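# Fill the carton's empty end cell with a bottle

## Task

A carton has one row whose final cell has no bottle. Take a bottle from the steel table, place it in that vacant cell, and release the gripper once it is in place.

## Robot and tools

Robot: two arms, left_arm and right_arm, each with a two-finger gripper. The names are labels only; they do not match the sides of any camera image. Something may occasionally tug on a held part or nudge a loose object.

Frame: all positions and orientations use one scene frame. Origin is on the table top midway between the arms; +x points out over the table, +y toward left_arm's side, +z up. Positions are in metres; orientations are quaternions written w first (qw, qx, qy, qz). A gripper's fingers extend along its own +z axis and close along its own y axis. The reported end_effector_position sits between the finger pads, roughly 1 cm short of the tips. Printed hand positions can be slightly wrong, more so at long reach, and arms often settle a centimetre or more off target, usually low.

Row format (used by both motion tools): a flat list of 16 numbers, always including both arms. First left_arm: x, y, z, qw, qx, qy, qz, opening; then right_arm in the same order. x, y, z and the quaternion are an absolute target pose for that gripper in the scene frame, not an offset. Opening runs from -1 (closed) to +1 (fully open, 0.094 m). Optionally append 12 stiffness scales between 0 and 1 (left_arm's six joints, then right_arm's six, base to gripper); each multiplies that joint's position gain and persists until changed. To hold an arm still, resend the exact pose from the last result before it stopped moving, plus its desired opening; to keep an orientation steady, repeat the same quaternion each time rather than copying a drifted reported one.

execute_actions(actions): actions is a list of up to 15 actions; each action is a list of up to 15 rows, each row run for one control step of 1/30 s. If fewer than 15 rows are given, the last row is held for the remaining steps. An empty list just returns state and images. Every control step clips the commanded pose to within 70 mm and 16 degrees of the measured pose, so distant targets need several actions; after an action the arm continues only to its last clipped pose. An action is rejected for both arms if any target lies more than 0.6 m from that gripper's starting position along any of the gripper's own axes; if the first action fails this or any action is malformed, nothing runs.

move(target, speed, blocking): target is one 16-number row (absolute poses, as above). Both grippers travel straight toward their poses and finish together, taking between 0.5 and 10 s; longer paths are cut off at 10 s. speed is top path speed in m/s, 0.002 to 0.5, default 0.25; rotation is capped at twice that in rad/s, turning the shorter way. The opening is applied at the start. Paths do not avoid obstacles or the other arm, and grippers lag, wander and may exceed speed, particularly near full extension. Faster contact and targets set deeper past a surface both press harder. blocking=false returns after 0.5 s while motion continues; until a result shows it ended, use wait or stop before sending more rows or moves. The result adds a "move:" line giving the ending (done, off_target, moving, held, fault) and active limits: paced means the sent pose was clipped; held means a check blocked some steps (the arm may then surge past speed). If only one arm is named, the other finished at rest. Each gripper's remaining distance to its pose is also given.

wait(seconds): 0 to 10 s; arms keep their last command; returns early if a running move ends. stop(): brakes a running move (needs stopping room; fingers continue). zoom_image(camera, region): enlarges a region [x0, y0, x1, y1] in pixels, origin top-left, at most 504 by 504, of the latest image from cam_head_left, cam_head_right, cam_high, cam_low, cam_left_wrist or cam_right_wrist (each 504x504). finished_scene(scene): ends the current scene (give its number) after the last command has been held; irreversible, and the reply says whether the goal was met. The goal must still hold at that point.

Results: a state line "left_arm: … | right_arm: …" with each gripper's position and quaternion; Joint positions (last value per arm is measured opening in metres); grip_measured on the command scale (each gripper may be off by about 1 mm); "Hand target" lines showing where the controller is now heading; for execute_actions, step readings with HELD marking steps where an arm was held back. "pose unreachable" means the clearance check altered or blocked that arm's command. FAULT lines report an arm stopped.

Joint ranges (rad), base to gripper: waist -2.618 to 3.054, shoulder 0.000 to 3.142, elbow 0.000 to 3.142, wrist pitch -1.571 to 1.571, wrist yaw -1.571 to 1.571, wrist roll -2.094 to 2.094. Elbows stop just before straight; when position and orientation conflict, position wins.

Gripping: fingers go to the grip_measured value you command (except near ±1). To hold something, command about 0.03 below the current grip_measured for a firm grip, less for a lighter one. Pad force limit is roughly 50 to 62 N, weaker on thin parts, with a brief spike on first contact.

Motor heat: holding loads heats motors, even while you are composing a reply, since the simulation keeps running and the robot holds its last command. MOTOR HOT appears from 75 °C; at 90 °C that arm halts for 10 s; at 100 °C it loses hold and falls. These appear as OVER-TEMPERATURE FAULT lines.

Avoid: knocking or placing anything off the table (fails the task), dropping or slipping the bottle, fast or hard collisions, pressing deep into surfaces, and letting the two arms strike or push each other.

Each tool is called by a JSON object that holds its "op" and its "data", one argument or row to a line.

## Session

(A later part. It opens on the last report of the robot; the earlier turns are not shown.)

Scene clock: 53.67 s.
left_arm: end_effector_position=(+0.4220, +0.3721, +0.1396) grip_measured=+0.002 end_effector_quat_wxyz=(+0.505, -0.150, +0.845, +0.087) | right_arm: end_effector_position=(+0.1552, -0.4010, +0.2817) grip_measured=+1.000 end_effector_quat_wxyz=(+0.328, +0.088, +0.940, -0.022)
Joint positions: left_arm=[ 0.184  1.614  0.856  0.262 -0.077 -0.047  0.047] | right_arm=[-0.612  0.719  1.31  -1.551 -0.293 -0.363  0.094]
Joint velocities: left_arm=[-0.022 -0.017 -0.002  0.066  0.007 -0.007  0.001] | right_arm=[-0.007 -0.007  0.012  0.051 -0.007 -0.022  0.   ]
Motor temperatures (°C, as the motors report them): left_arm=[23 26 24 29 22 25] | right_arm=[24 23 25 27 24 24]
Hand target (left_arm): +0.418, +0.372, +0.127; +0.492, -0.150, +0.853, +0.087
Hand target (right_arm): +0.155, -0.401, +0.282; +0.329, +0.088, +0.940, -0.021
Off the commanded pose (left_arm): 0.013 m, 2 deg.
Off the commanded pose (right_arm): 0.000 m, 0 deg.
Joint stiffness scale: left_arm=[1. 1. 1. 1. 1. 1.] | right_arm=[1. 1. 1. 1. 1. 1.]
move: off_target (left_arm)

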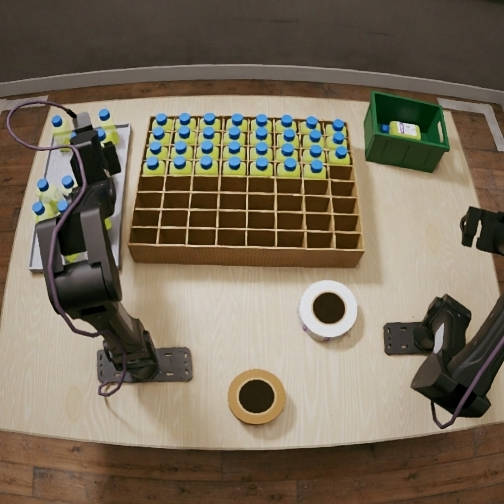

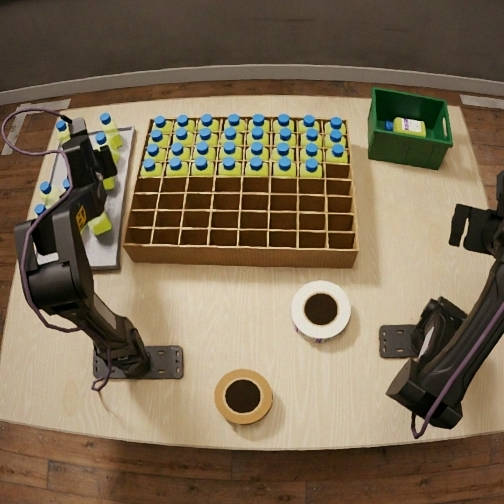

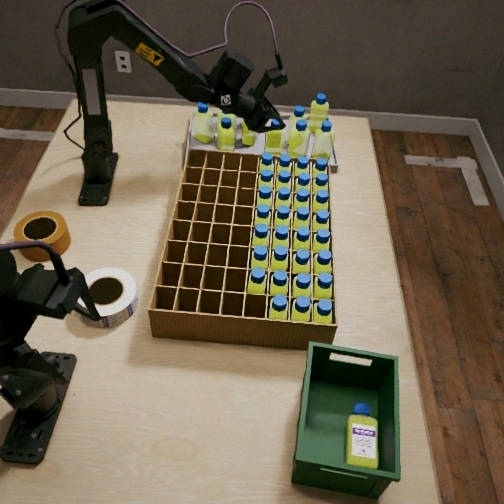

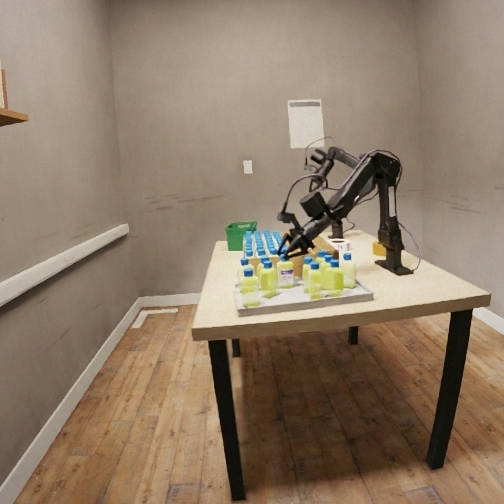

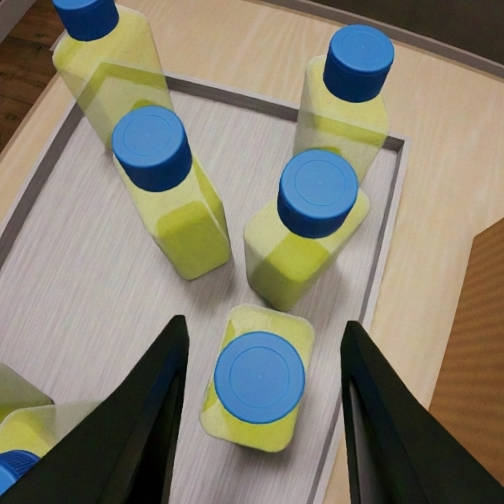

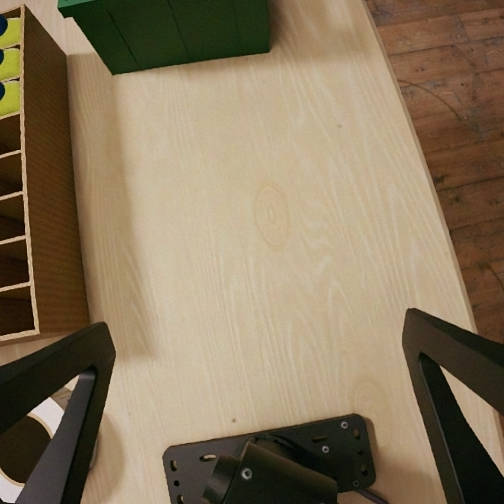

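{"op": "move", "data": {
  "target": [0.414, 0.371, 0.116, 0.4924, -0.1504, 0.8529, 0.0868, 0.0, 0.1553, -0.4008, 0.2818, 0.329, 0.088, 0.940, -0.021, 1],
  "speed": 0.05
}}

Scene clock: 56.97 s.
left_arm: end_effector_position=(+0.4187, +0.3713, +0.1287) grip_measured=+0.002 end_effector_quat_wxyz=(+0.506, -0.150, +0.845, +0.087) | right_arm: end_effector_position=(+0.1552, -0.4010, +0.2817) grip_measured=+1.000 end_effector_quat_wxyz=(+0.328, +0.088, +0.940, -0.022)
Joint positions: left_arm=[ 0.184  1.626  0.817  0.314 -0.077 -0.047  0.047] | right_arm=[-0.612  0.719  1.31  -1.551 -0.293 -0.363  0.094]
Joint velocities: left_arm=[ 0.007 -0.012 -0.002 -0.022  0.037 -0.081 -0.   ] | right_arm=[-0.002  0.002  0.002 -0.022  0.081 -0.007  0.   ]
Motor temperatures (°C, as the motors report them): left_arm=[23 26 24 29 22 25] | right_arm=[24 23 25 27 24 24]
Hand target (left_arm): +0.414, +0.371, +0.116; +0.492, -0.150, +0.853, +0.087
Hand target (right_arm): +0.155, -0.401, +0.282; +0.329, +0.088, +0.940, -0.021
Off the commanded pose (left_arm): 0.014 m, 2 deg.
Off the commanded pose (right_arm): 0.000 m, 0 deg.
Joint stiffness scale: left_arm=[1. 1. 1. 1. 1. 1.] | right_arm=[1. 1. 1. 1. 1. 1.]
move: off_target (left_arm)

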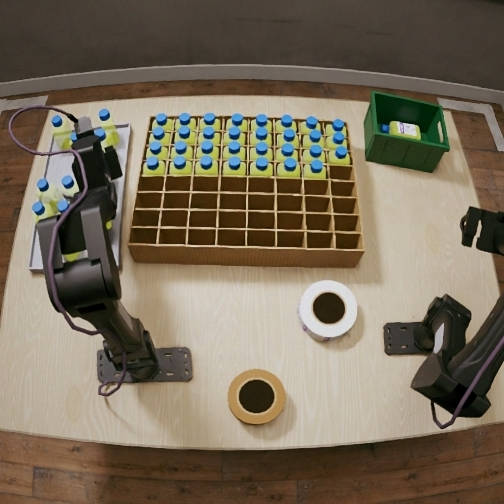

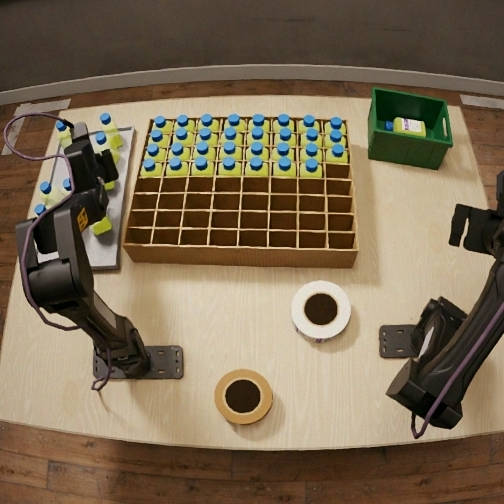

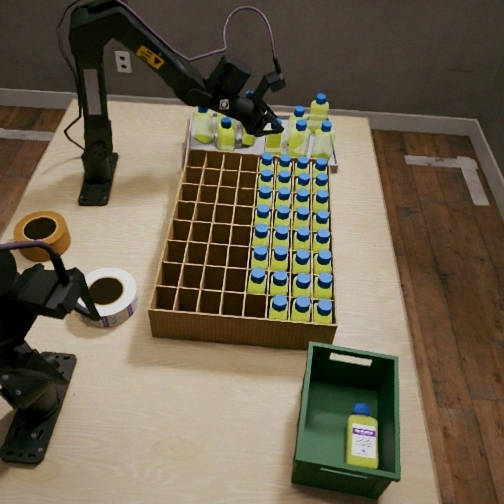

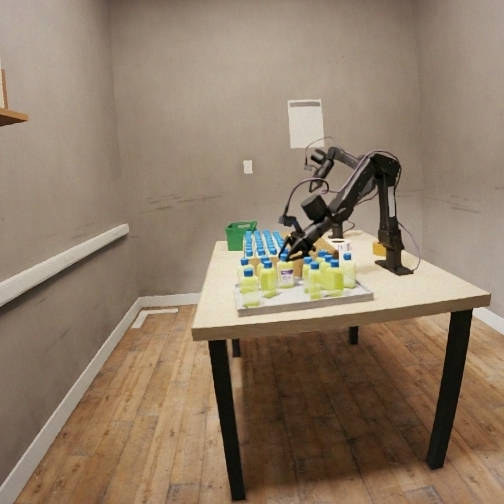

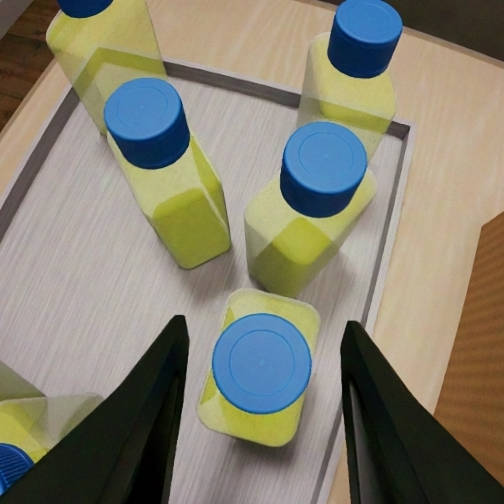

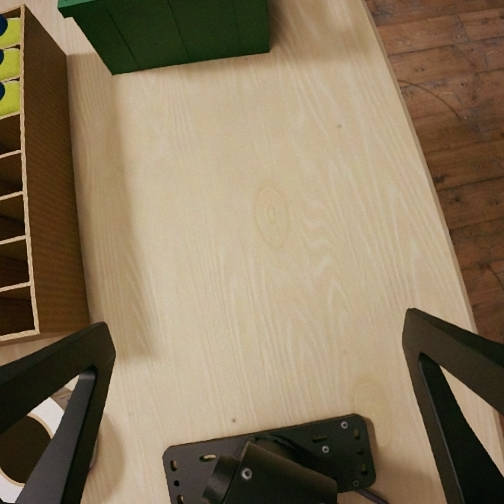

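{"op": "move", "data": {
  "target": [0.414, 0.371, 0.116, 0.4924, -0.1504, 0.8529, 0.0868, -0.52, 0.1553, -0.4008, 0.2818, 0.329, 0.088, 0.940, -0.021, 1],
  "speed": 0.05
}}

Scene clock: 58.37 s.
left_arm: end_effector_position=(+0.4193, +0.3714, +0.1298) grip_measured=-0.481 end_effector_quat_wxyz=(+0.508, -0.149, +0.844, +0.087) | right_arm: end_effector_position=(+0.1552, -0.4010, +0.2817) grip_measured=+1.000 end_effector_quat_wxyz=(+0.328, +0.088, +0.940, -0.022)
Joint positions: left_arm=[ 0.184  1.626  0.817  0.319 -0.076 -0.047  0.024] | right_arm=[-0.612  0.719  1.31  -1.551 -0.293 -0.363  0.094]
Joint velocities: left_arm=[-0.007  0.002  0.007  0.022 -0.051  0.007 -0.001] | right_arm=[ 0.007 -0.007 -0.007  0.037  0.007 -0.007  0.   ]
Motor temperatures (°C, as the motors report them): left_arm=[23 26 24 29 22 25] | right_arm=[24 23 25 27 24 24]
Hand target (left_arm): +0.414, +0.371, +0.116; +0.492, -0.150, +0.853, +0.087
Hand target (right_arm): +0.155, -0.401, +0.282; +0.329, +0.088, +0.940, -0.021
Off the commanded pose (left_arm): 0.015 m, 2 deg.
Off the commanded pose (right_arm): 0.000 m, 0 deg.
Joint stiffness scale: left_arm=[1. 1. 1. 1. 1. 1.] | right_arm=[1. 1. 1. 1. 1. 1.]
move: off_target (left_arm)

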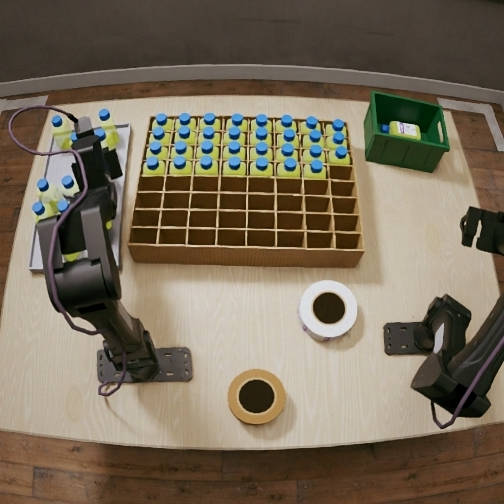

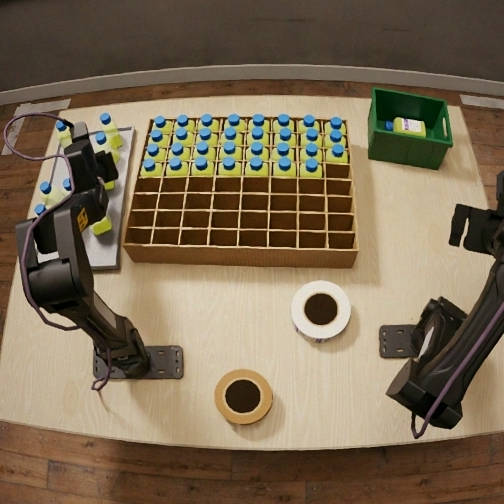

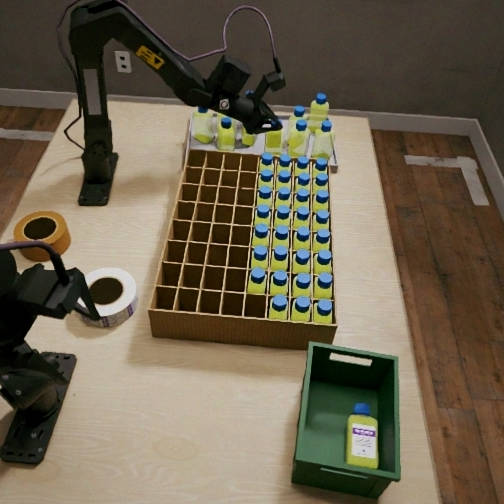

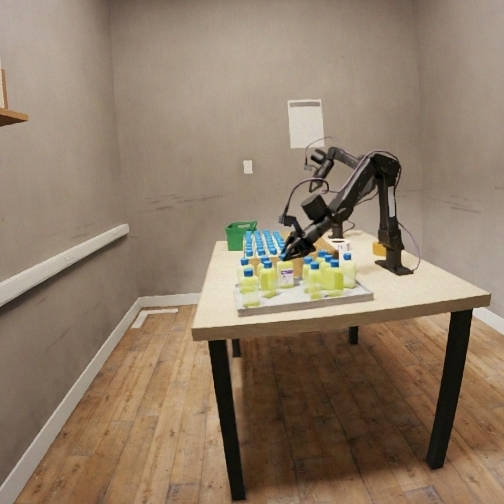

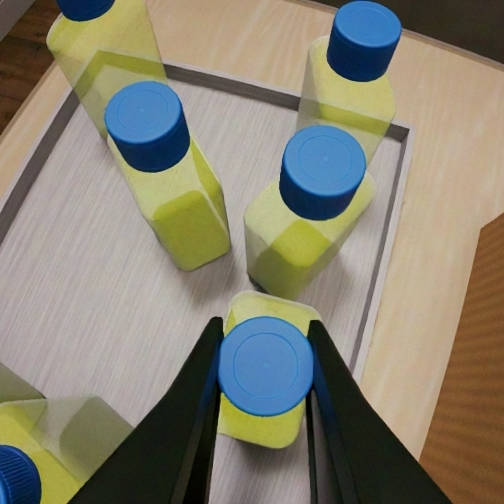

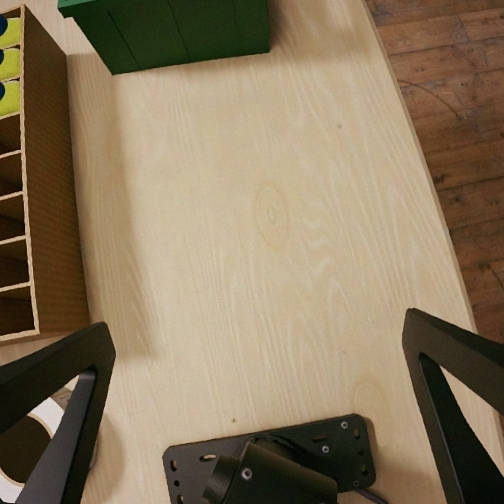

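{"op": "move", "data": {
  "target": [0.415, 0.371, 0.29, 0.5072, -0.1488, 0.8442, 0.0894, -0.52, 0.1553, -0.4008, 0.2818, 0.329, 0.088, 0.940, -0.021, 1],
  "speed": 0.15
}}

Scene clock: 64.40 s.
left_arm: end_effector_position=(+0.4109, +0.3691, +0.2734) grip_measured=-0.481 end_effector_quat_wxyz=(+0.491, -0.150, +0.854, +0.085) | right_arm: end_effector_position=(+0.1552, -0.4010, +0.2817) grip_measured=+1.000 end_effector_quat_wxyz=(+0.328, +0.088, +0.940, -0.022)
Joint positions: left_arm=[ 0.184  1.462  1.291 -0.357 -0.076 -0.047  0.024] | right_arm=[-0.612  0.719  1.31  -1.551 -0.293 -0.363  0.094]
Joint velocities: left_arm=[-0.002  0.017 -0.007 -0.022  0.051 -0.022 -0.001] | right_arm=[-0.007 -0.002 -0.012 -0.051  0.007  0.007  0.   ]
Motor temperatures (°C, as the motors report them): left_arm=[23 26 24 30 22 25] | right_arm=[24 23 25 27 24 24]
Hand target (left_arm): +0.410, +0.370, +0.290; +0.507, -0.149, +0.844, +0.089
Hand target (right_arm): +0.155, -0.401, +0.282; +0.329, +0.088, +0.940, -0.021
Off the commanded pose (left_arm): 0.017 m, 2 deg.
Off the commanded pose (right_arm): 0.000 m, 0 deg.
Joint stiffness scale: left_arm=[1. 1. 1. 1. 1. 1.] | right_arm=[1. 1. 1. 1. 1. 1.]
move: off_target (left_arm)

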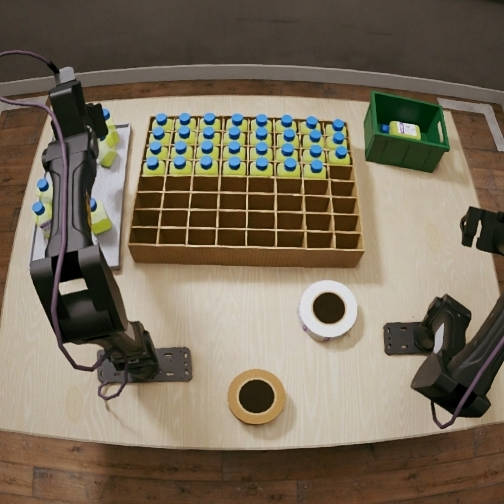

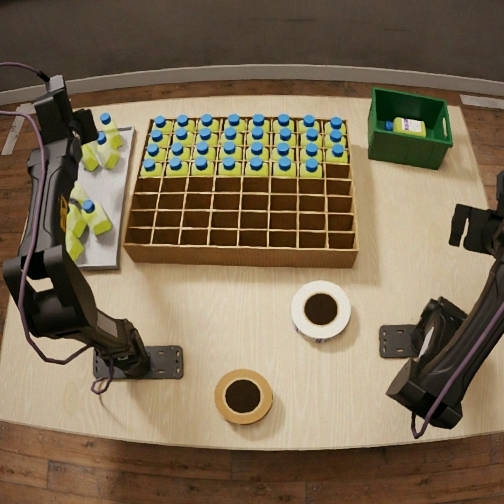

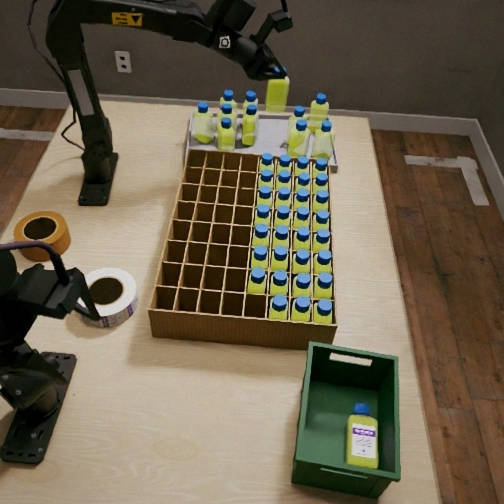

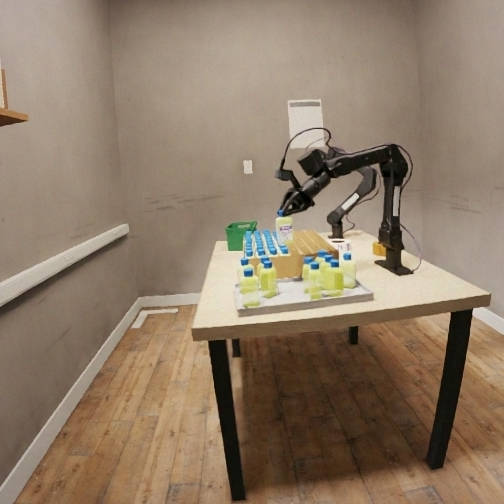

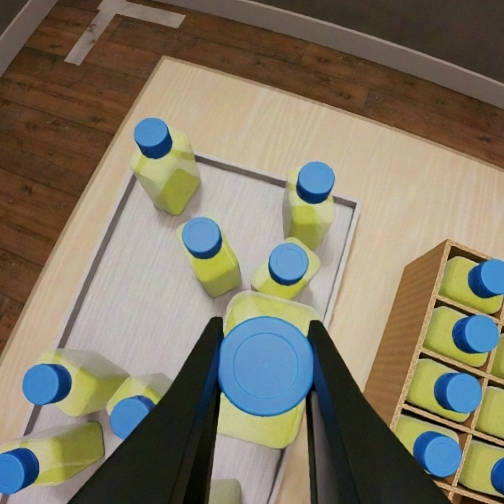

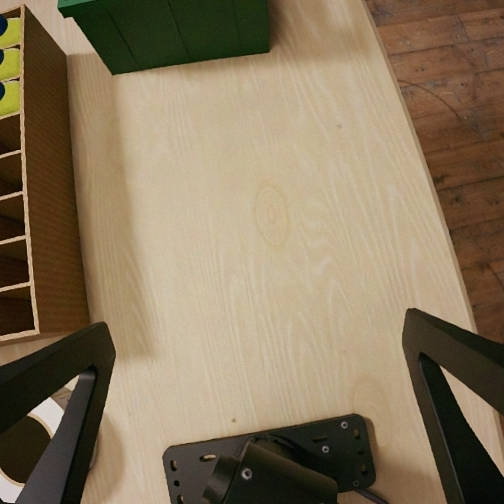

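{"op": "move", "data": {
  "target": [0.31, -0.245, 0.295, 0.4269, 0.4793, 0.7106, -0.2880, -0.52, 0.1553, -0.4008, 0.2818, 0.329, 0.088, 0.940, -0.021, 1],
  "speed": 0.25
}}

Scene clock: 68.47 s.
left_arm: end_effector_position=(+0.3196, -0.2394, +0.2857) grip_measured=-0.481 end_effector_quat_wxyz=(+0.426, +0.467, +0.718, -0.290) | right_arm: end_effector_position=(+0.1552, -0.4010, +0.2817) grip_measured=+1.000 end_effector_quat_wxyz=(+0.328, +0.088, +0.940, -0.022)
Joint positions: left_arm=[-0.937  1.996  1.932 -0.443  0.274  0.128  0.024] | right_arm=[-0.612  0.719  1.31  -1.551 -0.293 -0.363  0.094]
Joint velocities: left_arm=[-0.007 -0.002  0.007  0.022  0.022 -0.007  0.001] | right_arm=[ 0.007 -0.007  0.012 -0.037 -0.022 -0.037  0.   ]
Motor temperatures (°C, as the motors report them): left_arm=[23 26 24 30 22 25] | right_arm=[24 23 25 27 24 24]
Hand target (left_arm): +0.316, -0.244, +0.297; +0.433, +0.473, +0.707, -0.298
Hand target (right_arm): +0.155, -0.401, +0.282; +0.329, +0.088, +0.940, -0.021
Off the commanded pose (left_arm): 0.014 m, 2 deg.
Off the commanded pose (right_arm): 0.000 m, 0 deg.
Joint stiffness scale: left_arm=[1. 1. 1. 1. 1. 1.] | right_arm=[1. 1. 1. 1. 1. 1.]
move: off_target (left_arm)

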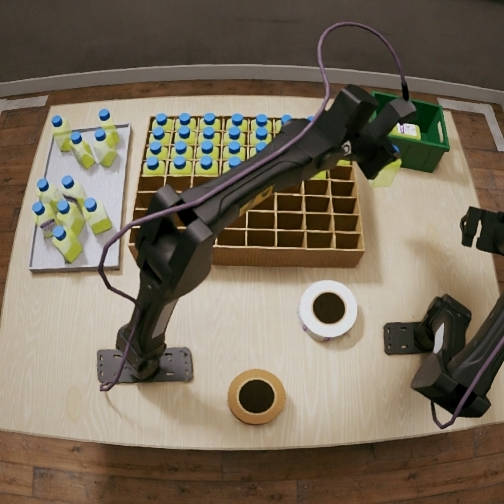

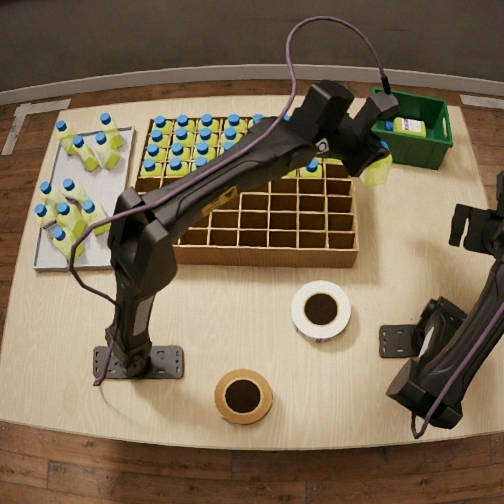

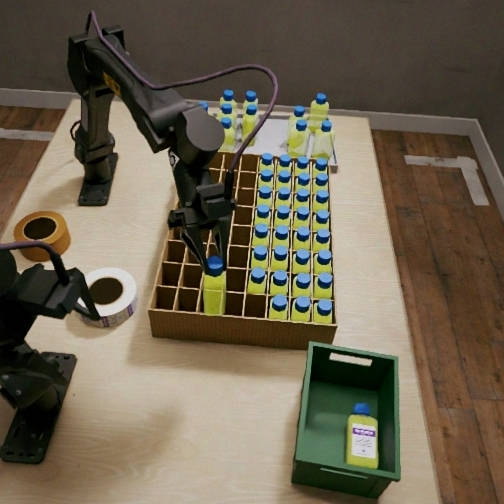

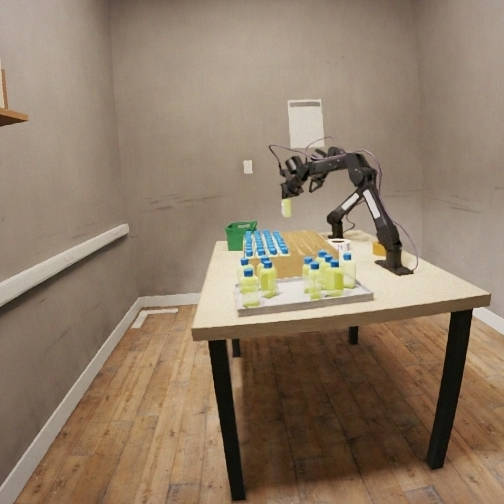

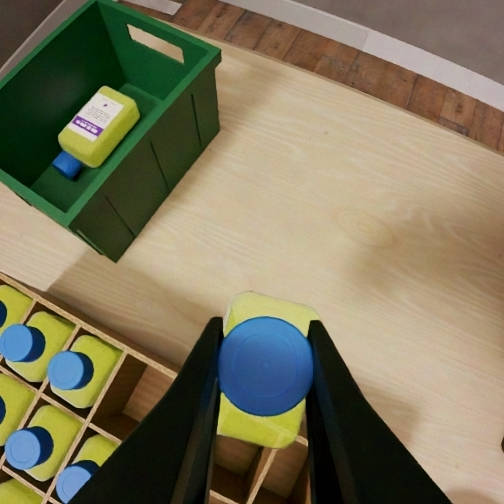

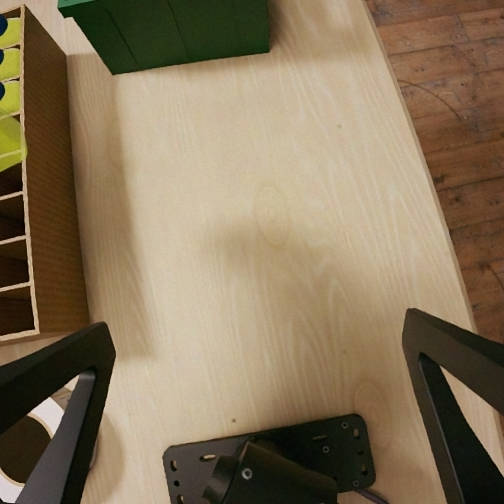

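{"op": "move", "data": {
  "target": [0.29, -0.30, 0.27, 0.4269, 0.4793, 0.7106, -0.2880, -0.52, 0.1553, -0.4008, 0.2818, 0.329, 0.088, 0.940, -0.021, 1],
  "speed": 0.12
}}

{"op": "move", "data": {
  "target": [0.29, -0.31, 0.15, 0.4269, 0.4793, 0.7106, -0.2880, -0.52, 0.1553, -0.4008, 0.2818, 0.329, 0.088, 0.940, -0.021, 1],
  "speed": 0.12
}}

Scene clock: 71.10 s.
left_arm: end_effector_position=(+0.2891, -0.2956, +0.2593) grip_measured=-0.481 end_effector_quat_wxyz=(+0.414, +0.484, +0.717, -0.285) | right_arm: end_effector_position=(+0.1552, -0.4010, +0.2817) grip_measured=+1.000 end_effector_quat_wxyz=(+0.328, +0.088, +0.940, -0.022)
Joint positions: left_arm=[-1.059  2.125  2.043 -0.446  0.183  0.097  0.024] | right_arm=[-0.612  0.719  1.31  -1.551 -0.293 -0.363  0.094]
Joint velocities: left_arm=[-0.027 -0.012 -0.012  0.037  0.022  0.066  0.001] | right_arm=[-0.002  0.002 -0.002 -0.051 -0.022 -0.007  0.   ]
Motor temperatures (°C, as the motors report them): left_arm=[23 26 24 31 22 25] | right_arm=[24 23 25 28 24 24]
Hand target (left_arm): +0.290, -0.300, +0.271; +0.427, +0.479, +0.711, -0.290
Hand target (right_arm): +0.155, -0.401, +0.282; +0.329, +0.088, +0.940, -0.021
Off the commanded pose (left_arm): 0.012 m, 2 deg.
Off the commanded pose (right_arm): 0.000 m, 0 deg.
Joint stiffness scale: left_arm=[1. 1. 1. 1. 1. 1.] | right_arm=[1. 1. 1. 1. 1. 1.]
move: off_target (left_arm)

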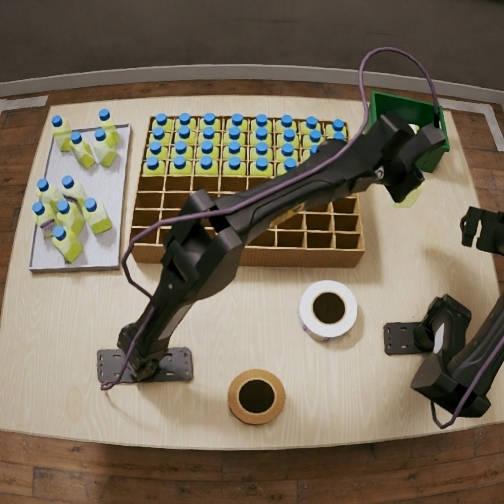

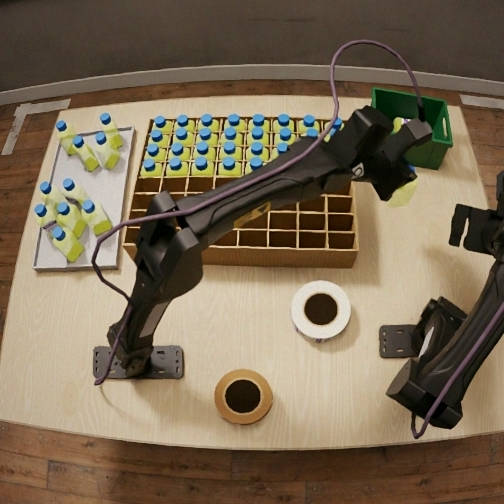

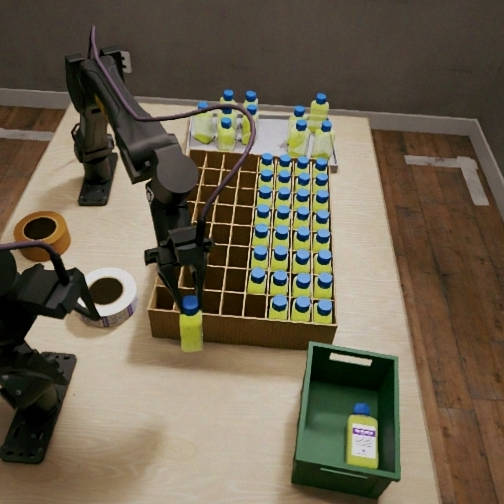

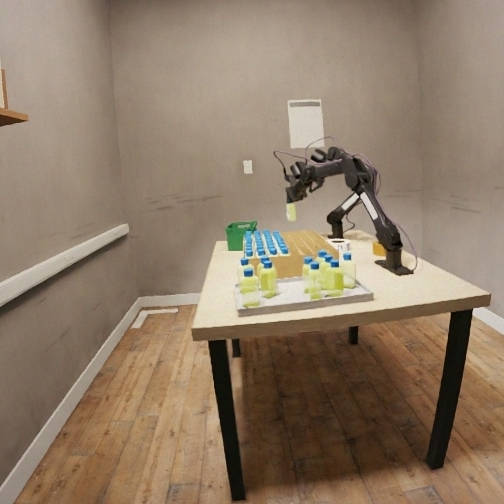

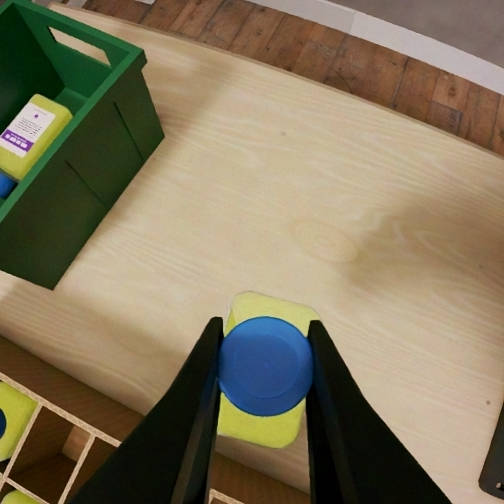

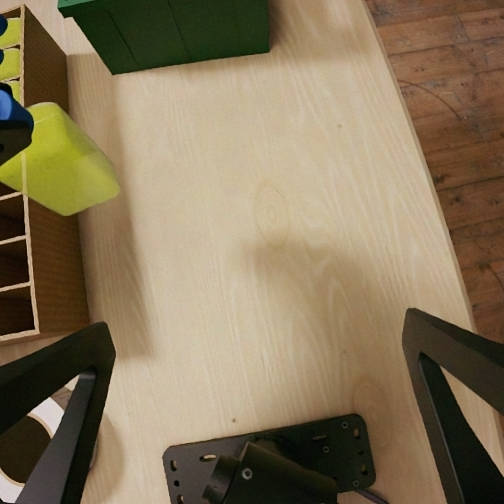

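Scene clock: 72.67 s.
left_arm: end_effector_position=(+0.2982, -0.3050, +0.1441) grip_measured=-0.481 end_effector_quat_wxyz=(+0.418, +0.479, +0.719, -0.282) | right_arm: end_effector_position=(+0.1552, -0.4010, +0.2817) grip_measured=+1.000 end_effector_quat_wxyz=(+0.328, +0.088, +0.940, -0.022)
Joint positions: left_arm=[-1.059  2.203  1.702 -0.021  0.17   0.092  0.024] | right_arm=[-0.612  0.719  1.31  -1.551 -0.293 -0.363  0.094]
Joint velocities: left_arm=[-0.017 -0.012  0.002 -0.051  0.022  0.051  0.   ] | right_arm=[ 0.007 -0.002 -0.002  0.066  0.007 -0.007  0.   ]
Motor temperatures (°C, as the motors report them): left_arm=[23 27 24 31 22 25] | right_arm=[24 23 25 28 24 24]
Hand target (left_arm): +0.292, -0.312, +0.150; +0.427, +0.479, +0.711, -0.288
Hand target (right_arm): +0.155, -0.401, +0.282; +0.329, +0.088, +0.940, -0.021
Off the commanded pose (left_arm): 0.011 m, 2 deg.
Off the commanded pose (right_arm): 0.000 m, 0 deg.
Joint stiffness scale: left_arm=[1. 1. 1. 1. 1. 1.] | right_arm=[1. 1. 1. 1. 1. 1.]
move: off_target (left_arm)

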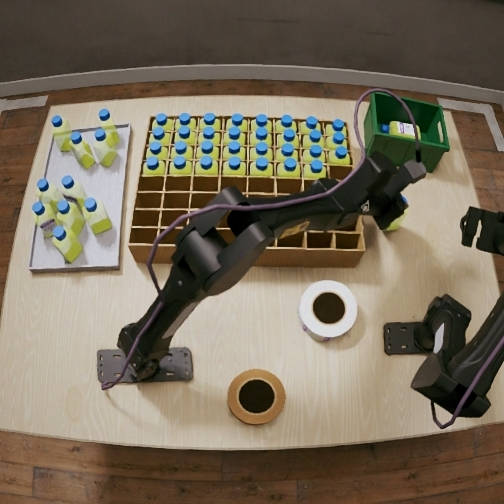

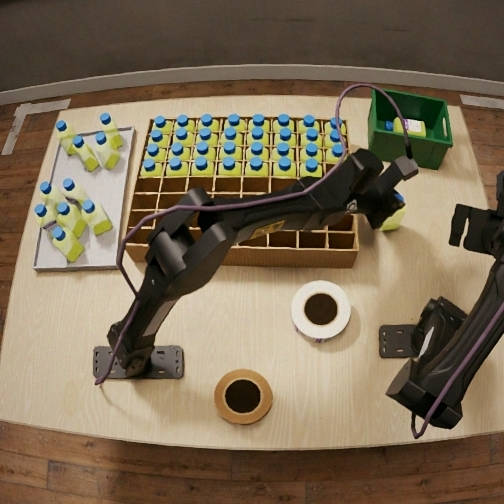

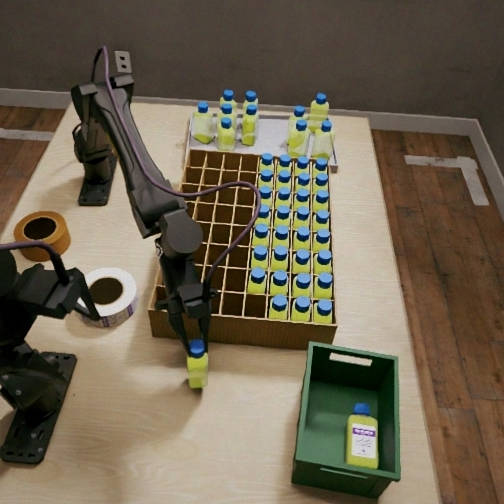

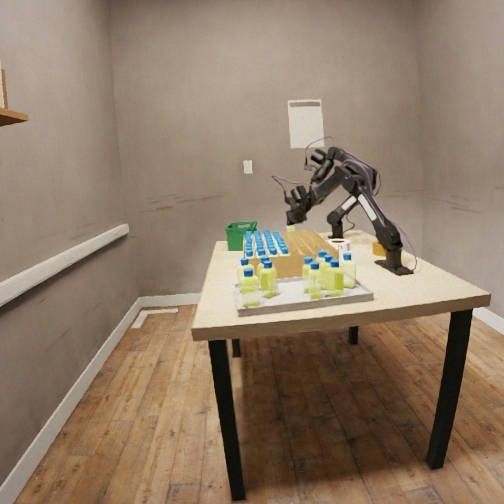

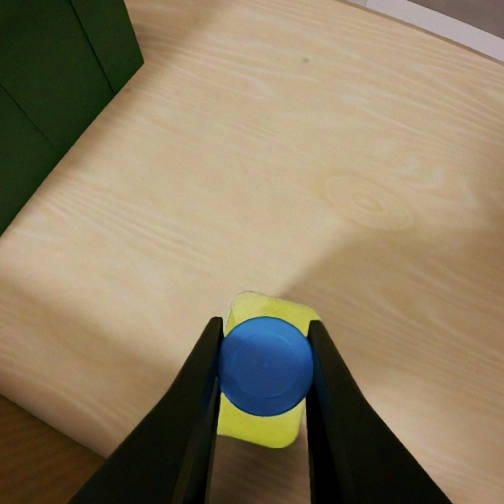

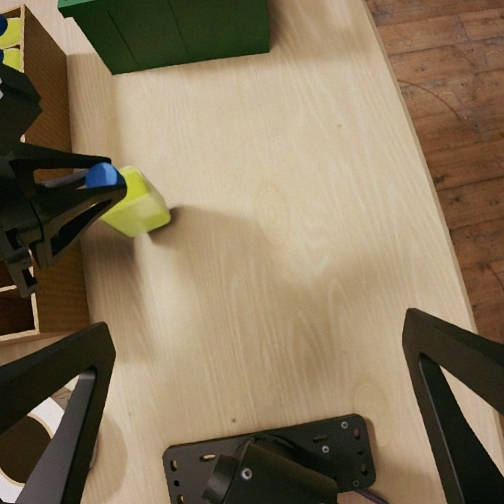

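{"op": "move", "data": {
  "target": [0.292, -0.31, 0.131, 0.4269, 0.4793, 0.7106, -0.2880, -0.52, 0.1553, -0.4008, 0.2818, 0.329, 0.088, 0.940, -0.021, 1],
  "speed": 0.04
}}

{"op": "zoom_image", "data": {
  "camera": "cam_high",
  "region": [130, 270, 290, 410]
}}

{"op": "zoom_image", "data": {
  "camera": "cam_right_wrist",
  "region": [0, 100, 250, 320]
}}

Scene clock: 74.10 s.
left_arm: end_effector_position=(+0.2979, -0.3046, +0.1318) grip_measured=-0.481 end_effector_quat_wxyz=(+0.423, +0.478, +0.716, -0.283) | right_arm: end_effector_position=(+0.1552, -0.4010, +0.2817) grip_measured=+1.000 end_effector_quat_wxyz=(+0.328, +0.088, +0.940, -0.022)
Joint positions: left_arm=[-1.059  2.212  1.658  0.044  0.17   0.092  0.024] | right_arm=[-0.612  0.719  1.31  -1.551 -0.293 -0.363  0.094]
Joint velocities: left_arm=[-0.022  0.007 -0.007  0.095 -0.051 -0.11  -0.001] | right_arm=[ 0.007 -0.002 -0.002  0.051 -0.007 -0.022  0.   ]
Motor temperatures (°C, as the motors report them): left_arm=[23 27 24 31 22 25] | right_arm=[24 23 25 28 24 24]
Hand target (left_arm): +0.292, -0.310, +0.131; +0.427, +0.479, +0.711, -0.288
Hand target (right_arm): +0.155, -0.401, +0.282; +0.329, +0.088, +0.940, -0.021
Off the commanded pose (left_arm): 0.008 m, 1 deg.
Off the commanded pose (right_arm): 0.000 m, 0 deg.
Joint stiffness scale: left_arm=[1. 1. 1. 1. 1. 1.] | right_arm=[1. 1. 1. 1. 1. 1.]
move: done

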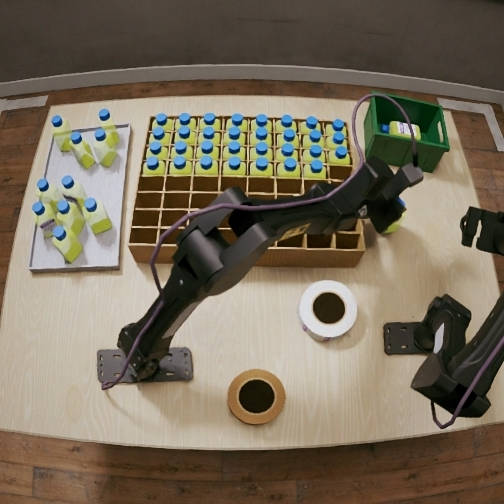

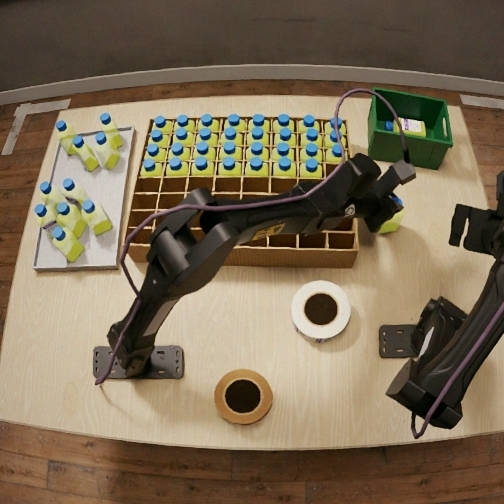

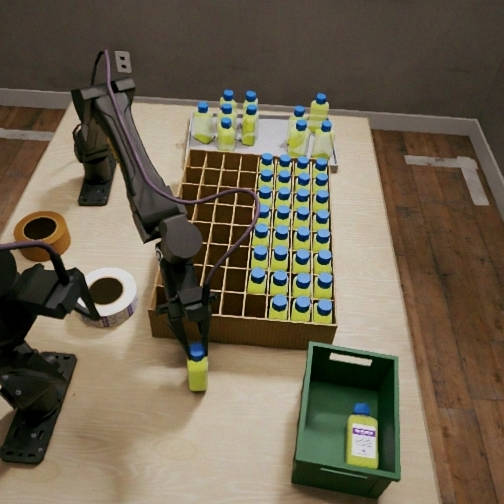

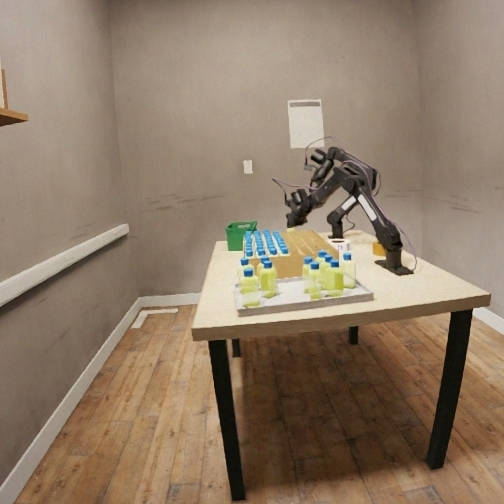

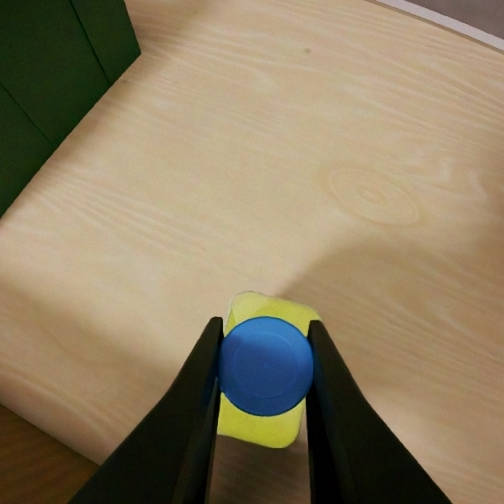

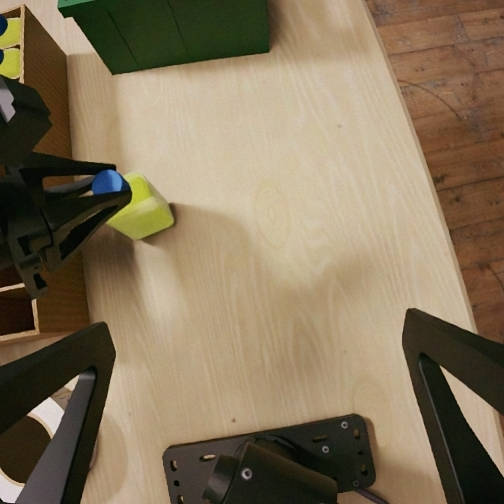

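Region (130, 270, 290, 410) of cam_high's 504x504 image, scaled by 3.150, with more detail than that image has; it fills the top 441 rows of this view, and the rest is white.

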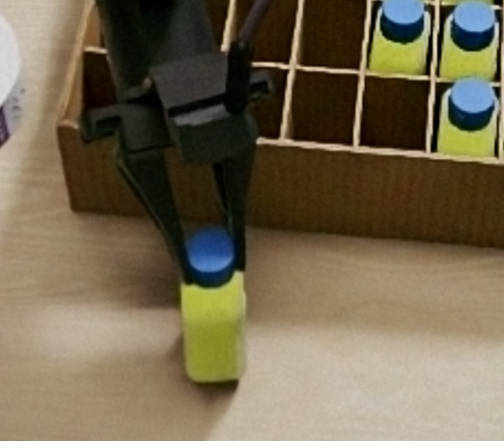

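Region (0, 100, 250, 320) of cam_right_wrist's 504x504 image, scaled by 2.016, with more detail than that image has; it fills the top 444 rows of this view, and the rest is white.

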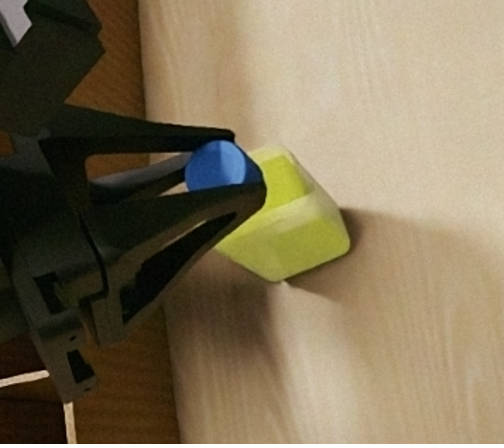

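{"op": "move", "data": {
  "target": [0.292, -0.31, 0.123, 0.4269, 0.4793, 0.7106, -0.2880, -0.52, 0.1553, -0.4008, 0.2818, 0.329, 0.088, 0.940, -0.021, 1],
  "speed": 0.03
}}

{"op": "zoom_image", "data": {
  "camera": "cam_high",
  "region": [130, 270, 290, 410]
}}

Scene clock: 75.40 s.
left_arm: end_effector_position=(+0.2983, -0.3051, +0.1256) grip_measured=-0.481 end_effector_quat_wxyz=(+0.425, +0.477, +0.715, -0.284) | right_arm: end_effector_position=(+0.1552, -0.4010, +0.2817) grip_measured=+1.000 end_effector_quat_wxyz=(+0.328, +0.088, +0.940, -0.022)
Joint positions: left_arm=[-1.059  2.221  1.642  0.075  0.169  0.092  0.024] | right_arm=[-0.612  0.719  1.31  -1.551 -0.293 -0.363  0.094]
Joint velocities: left_arm=[ 0.007 -0.012 -0.002 -0.037 -0.022 -0.007 -0.   ] | right_arm=[-0.002  0.012 -0.002  0.037 -0.037  0.037  0.   ]
Motor temperatures (°C, as the motors report them): left_arm=[23 27 24 31 22 25] | right_arm=[24 23 25 28 24 24]
Hand target (left_arm): +0.292, -0.310, +0.123; +0.427, +0.479, +0.711, -0.288
Hand target (right_arm): +0.155, -0.401, +0.282; +0.329, +0.088, +0.940, -0.021
Off the commanded pose (left_arm): 0.008 m, 1 deg.
Off the commanded pose (right_arm): 0.000 m, 0 deg.
Joint stiffness scale: left_arm=[1. 1. 1. 1. 1. 1.] | right_arm=[1. 1. 1. 1. 1. 1.]
move: done

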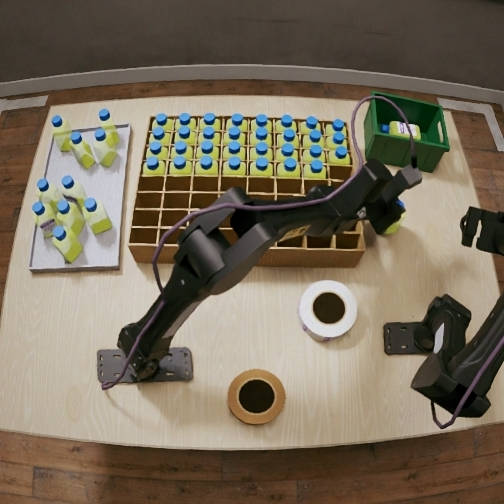

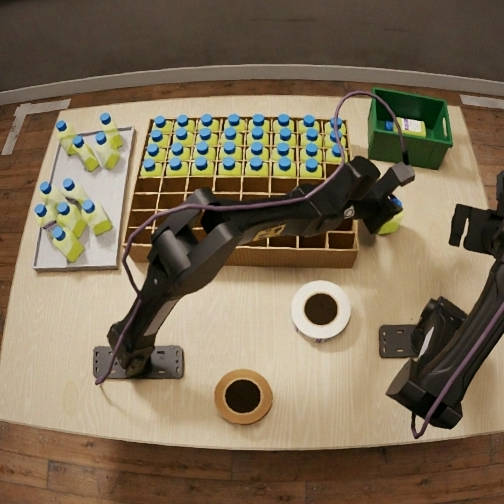

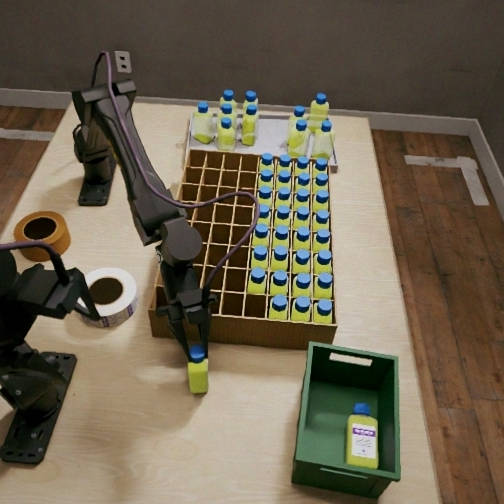

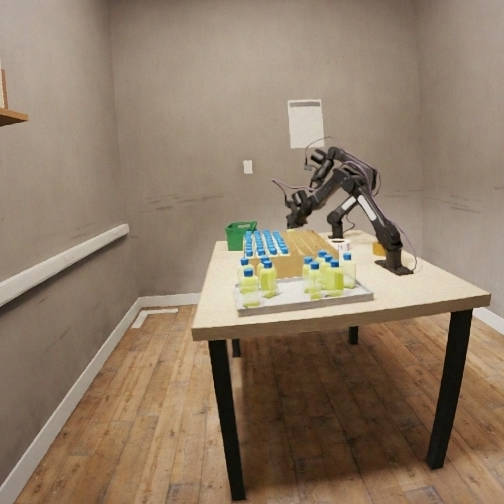

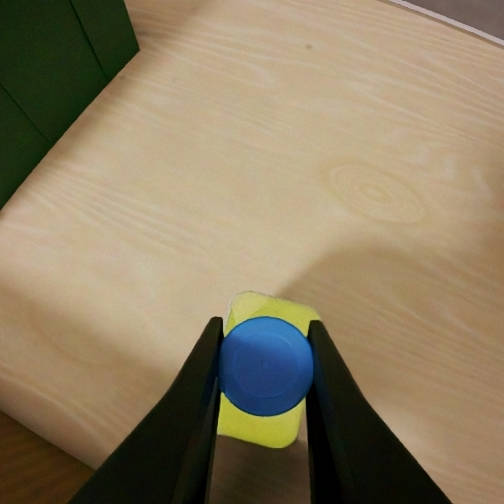

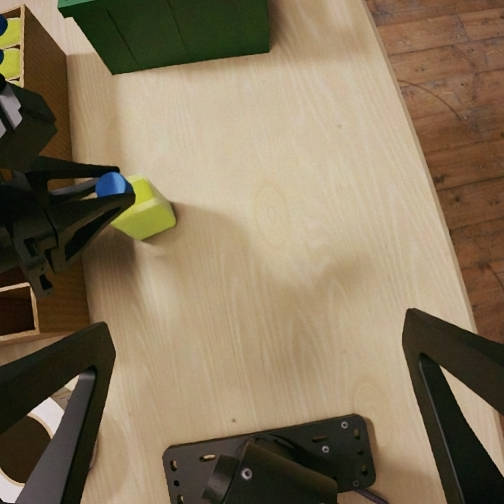

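Region (130, 270, 290, 410) of cam_high's 504x504 image, scaled by 3.150, with more detail than that image has; it fills the top 441 rows of this view, and the rest is white.

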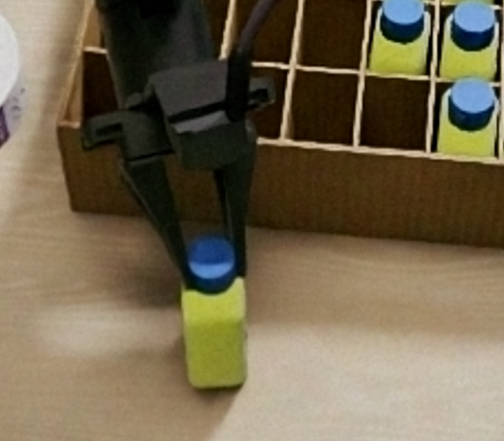

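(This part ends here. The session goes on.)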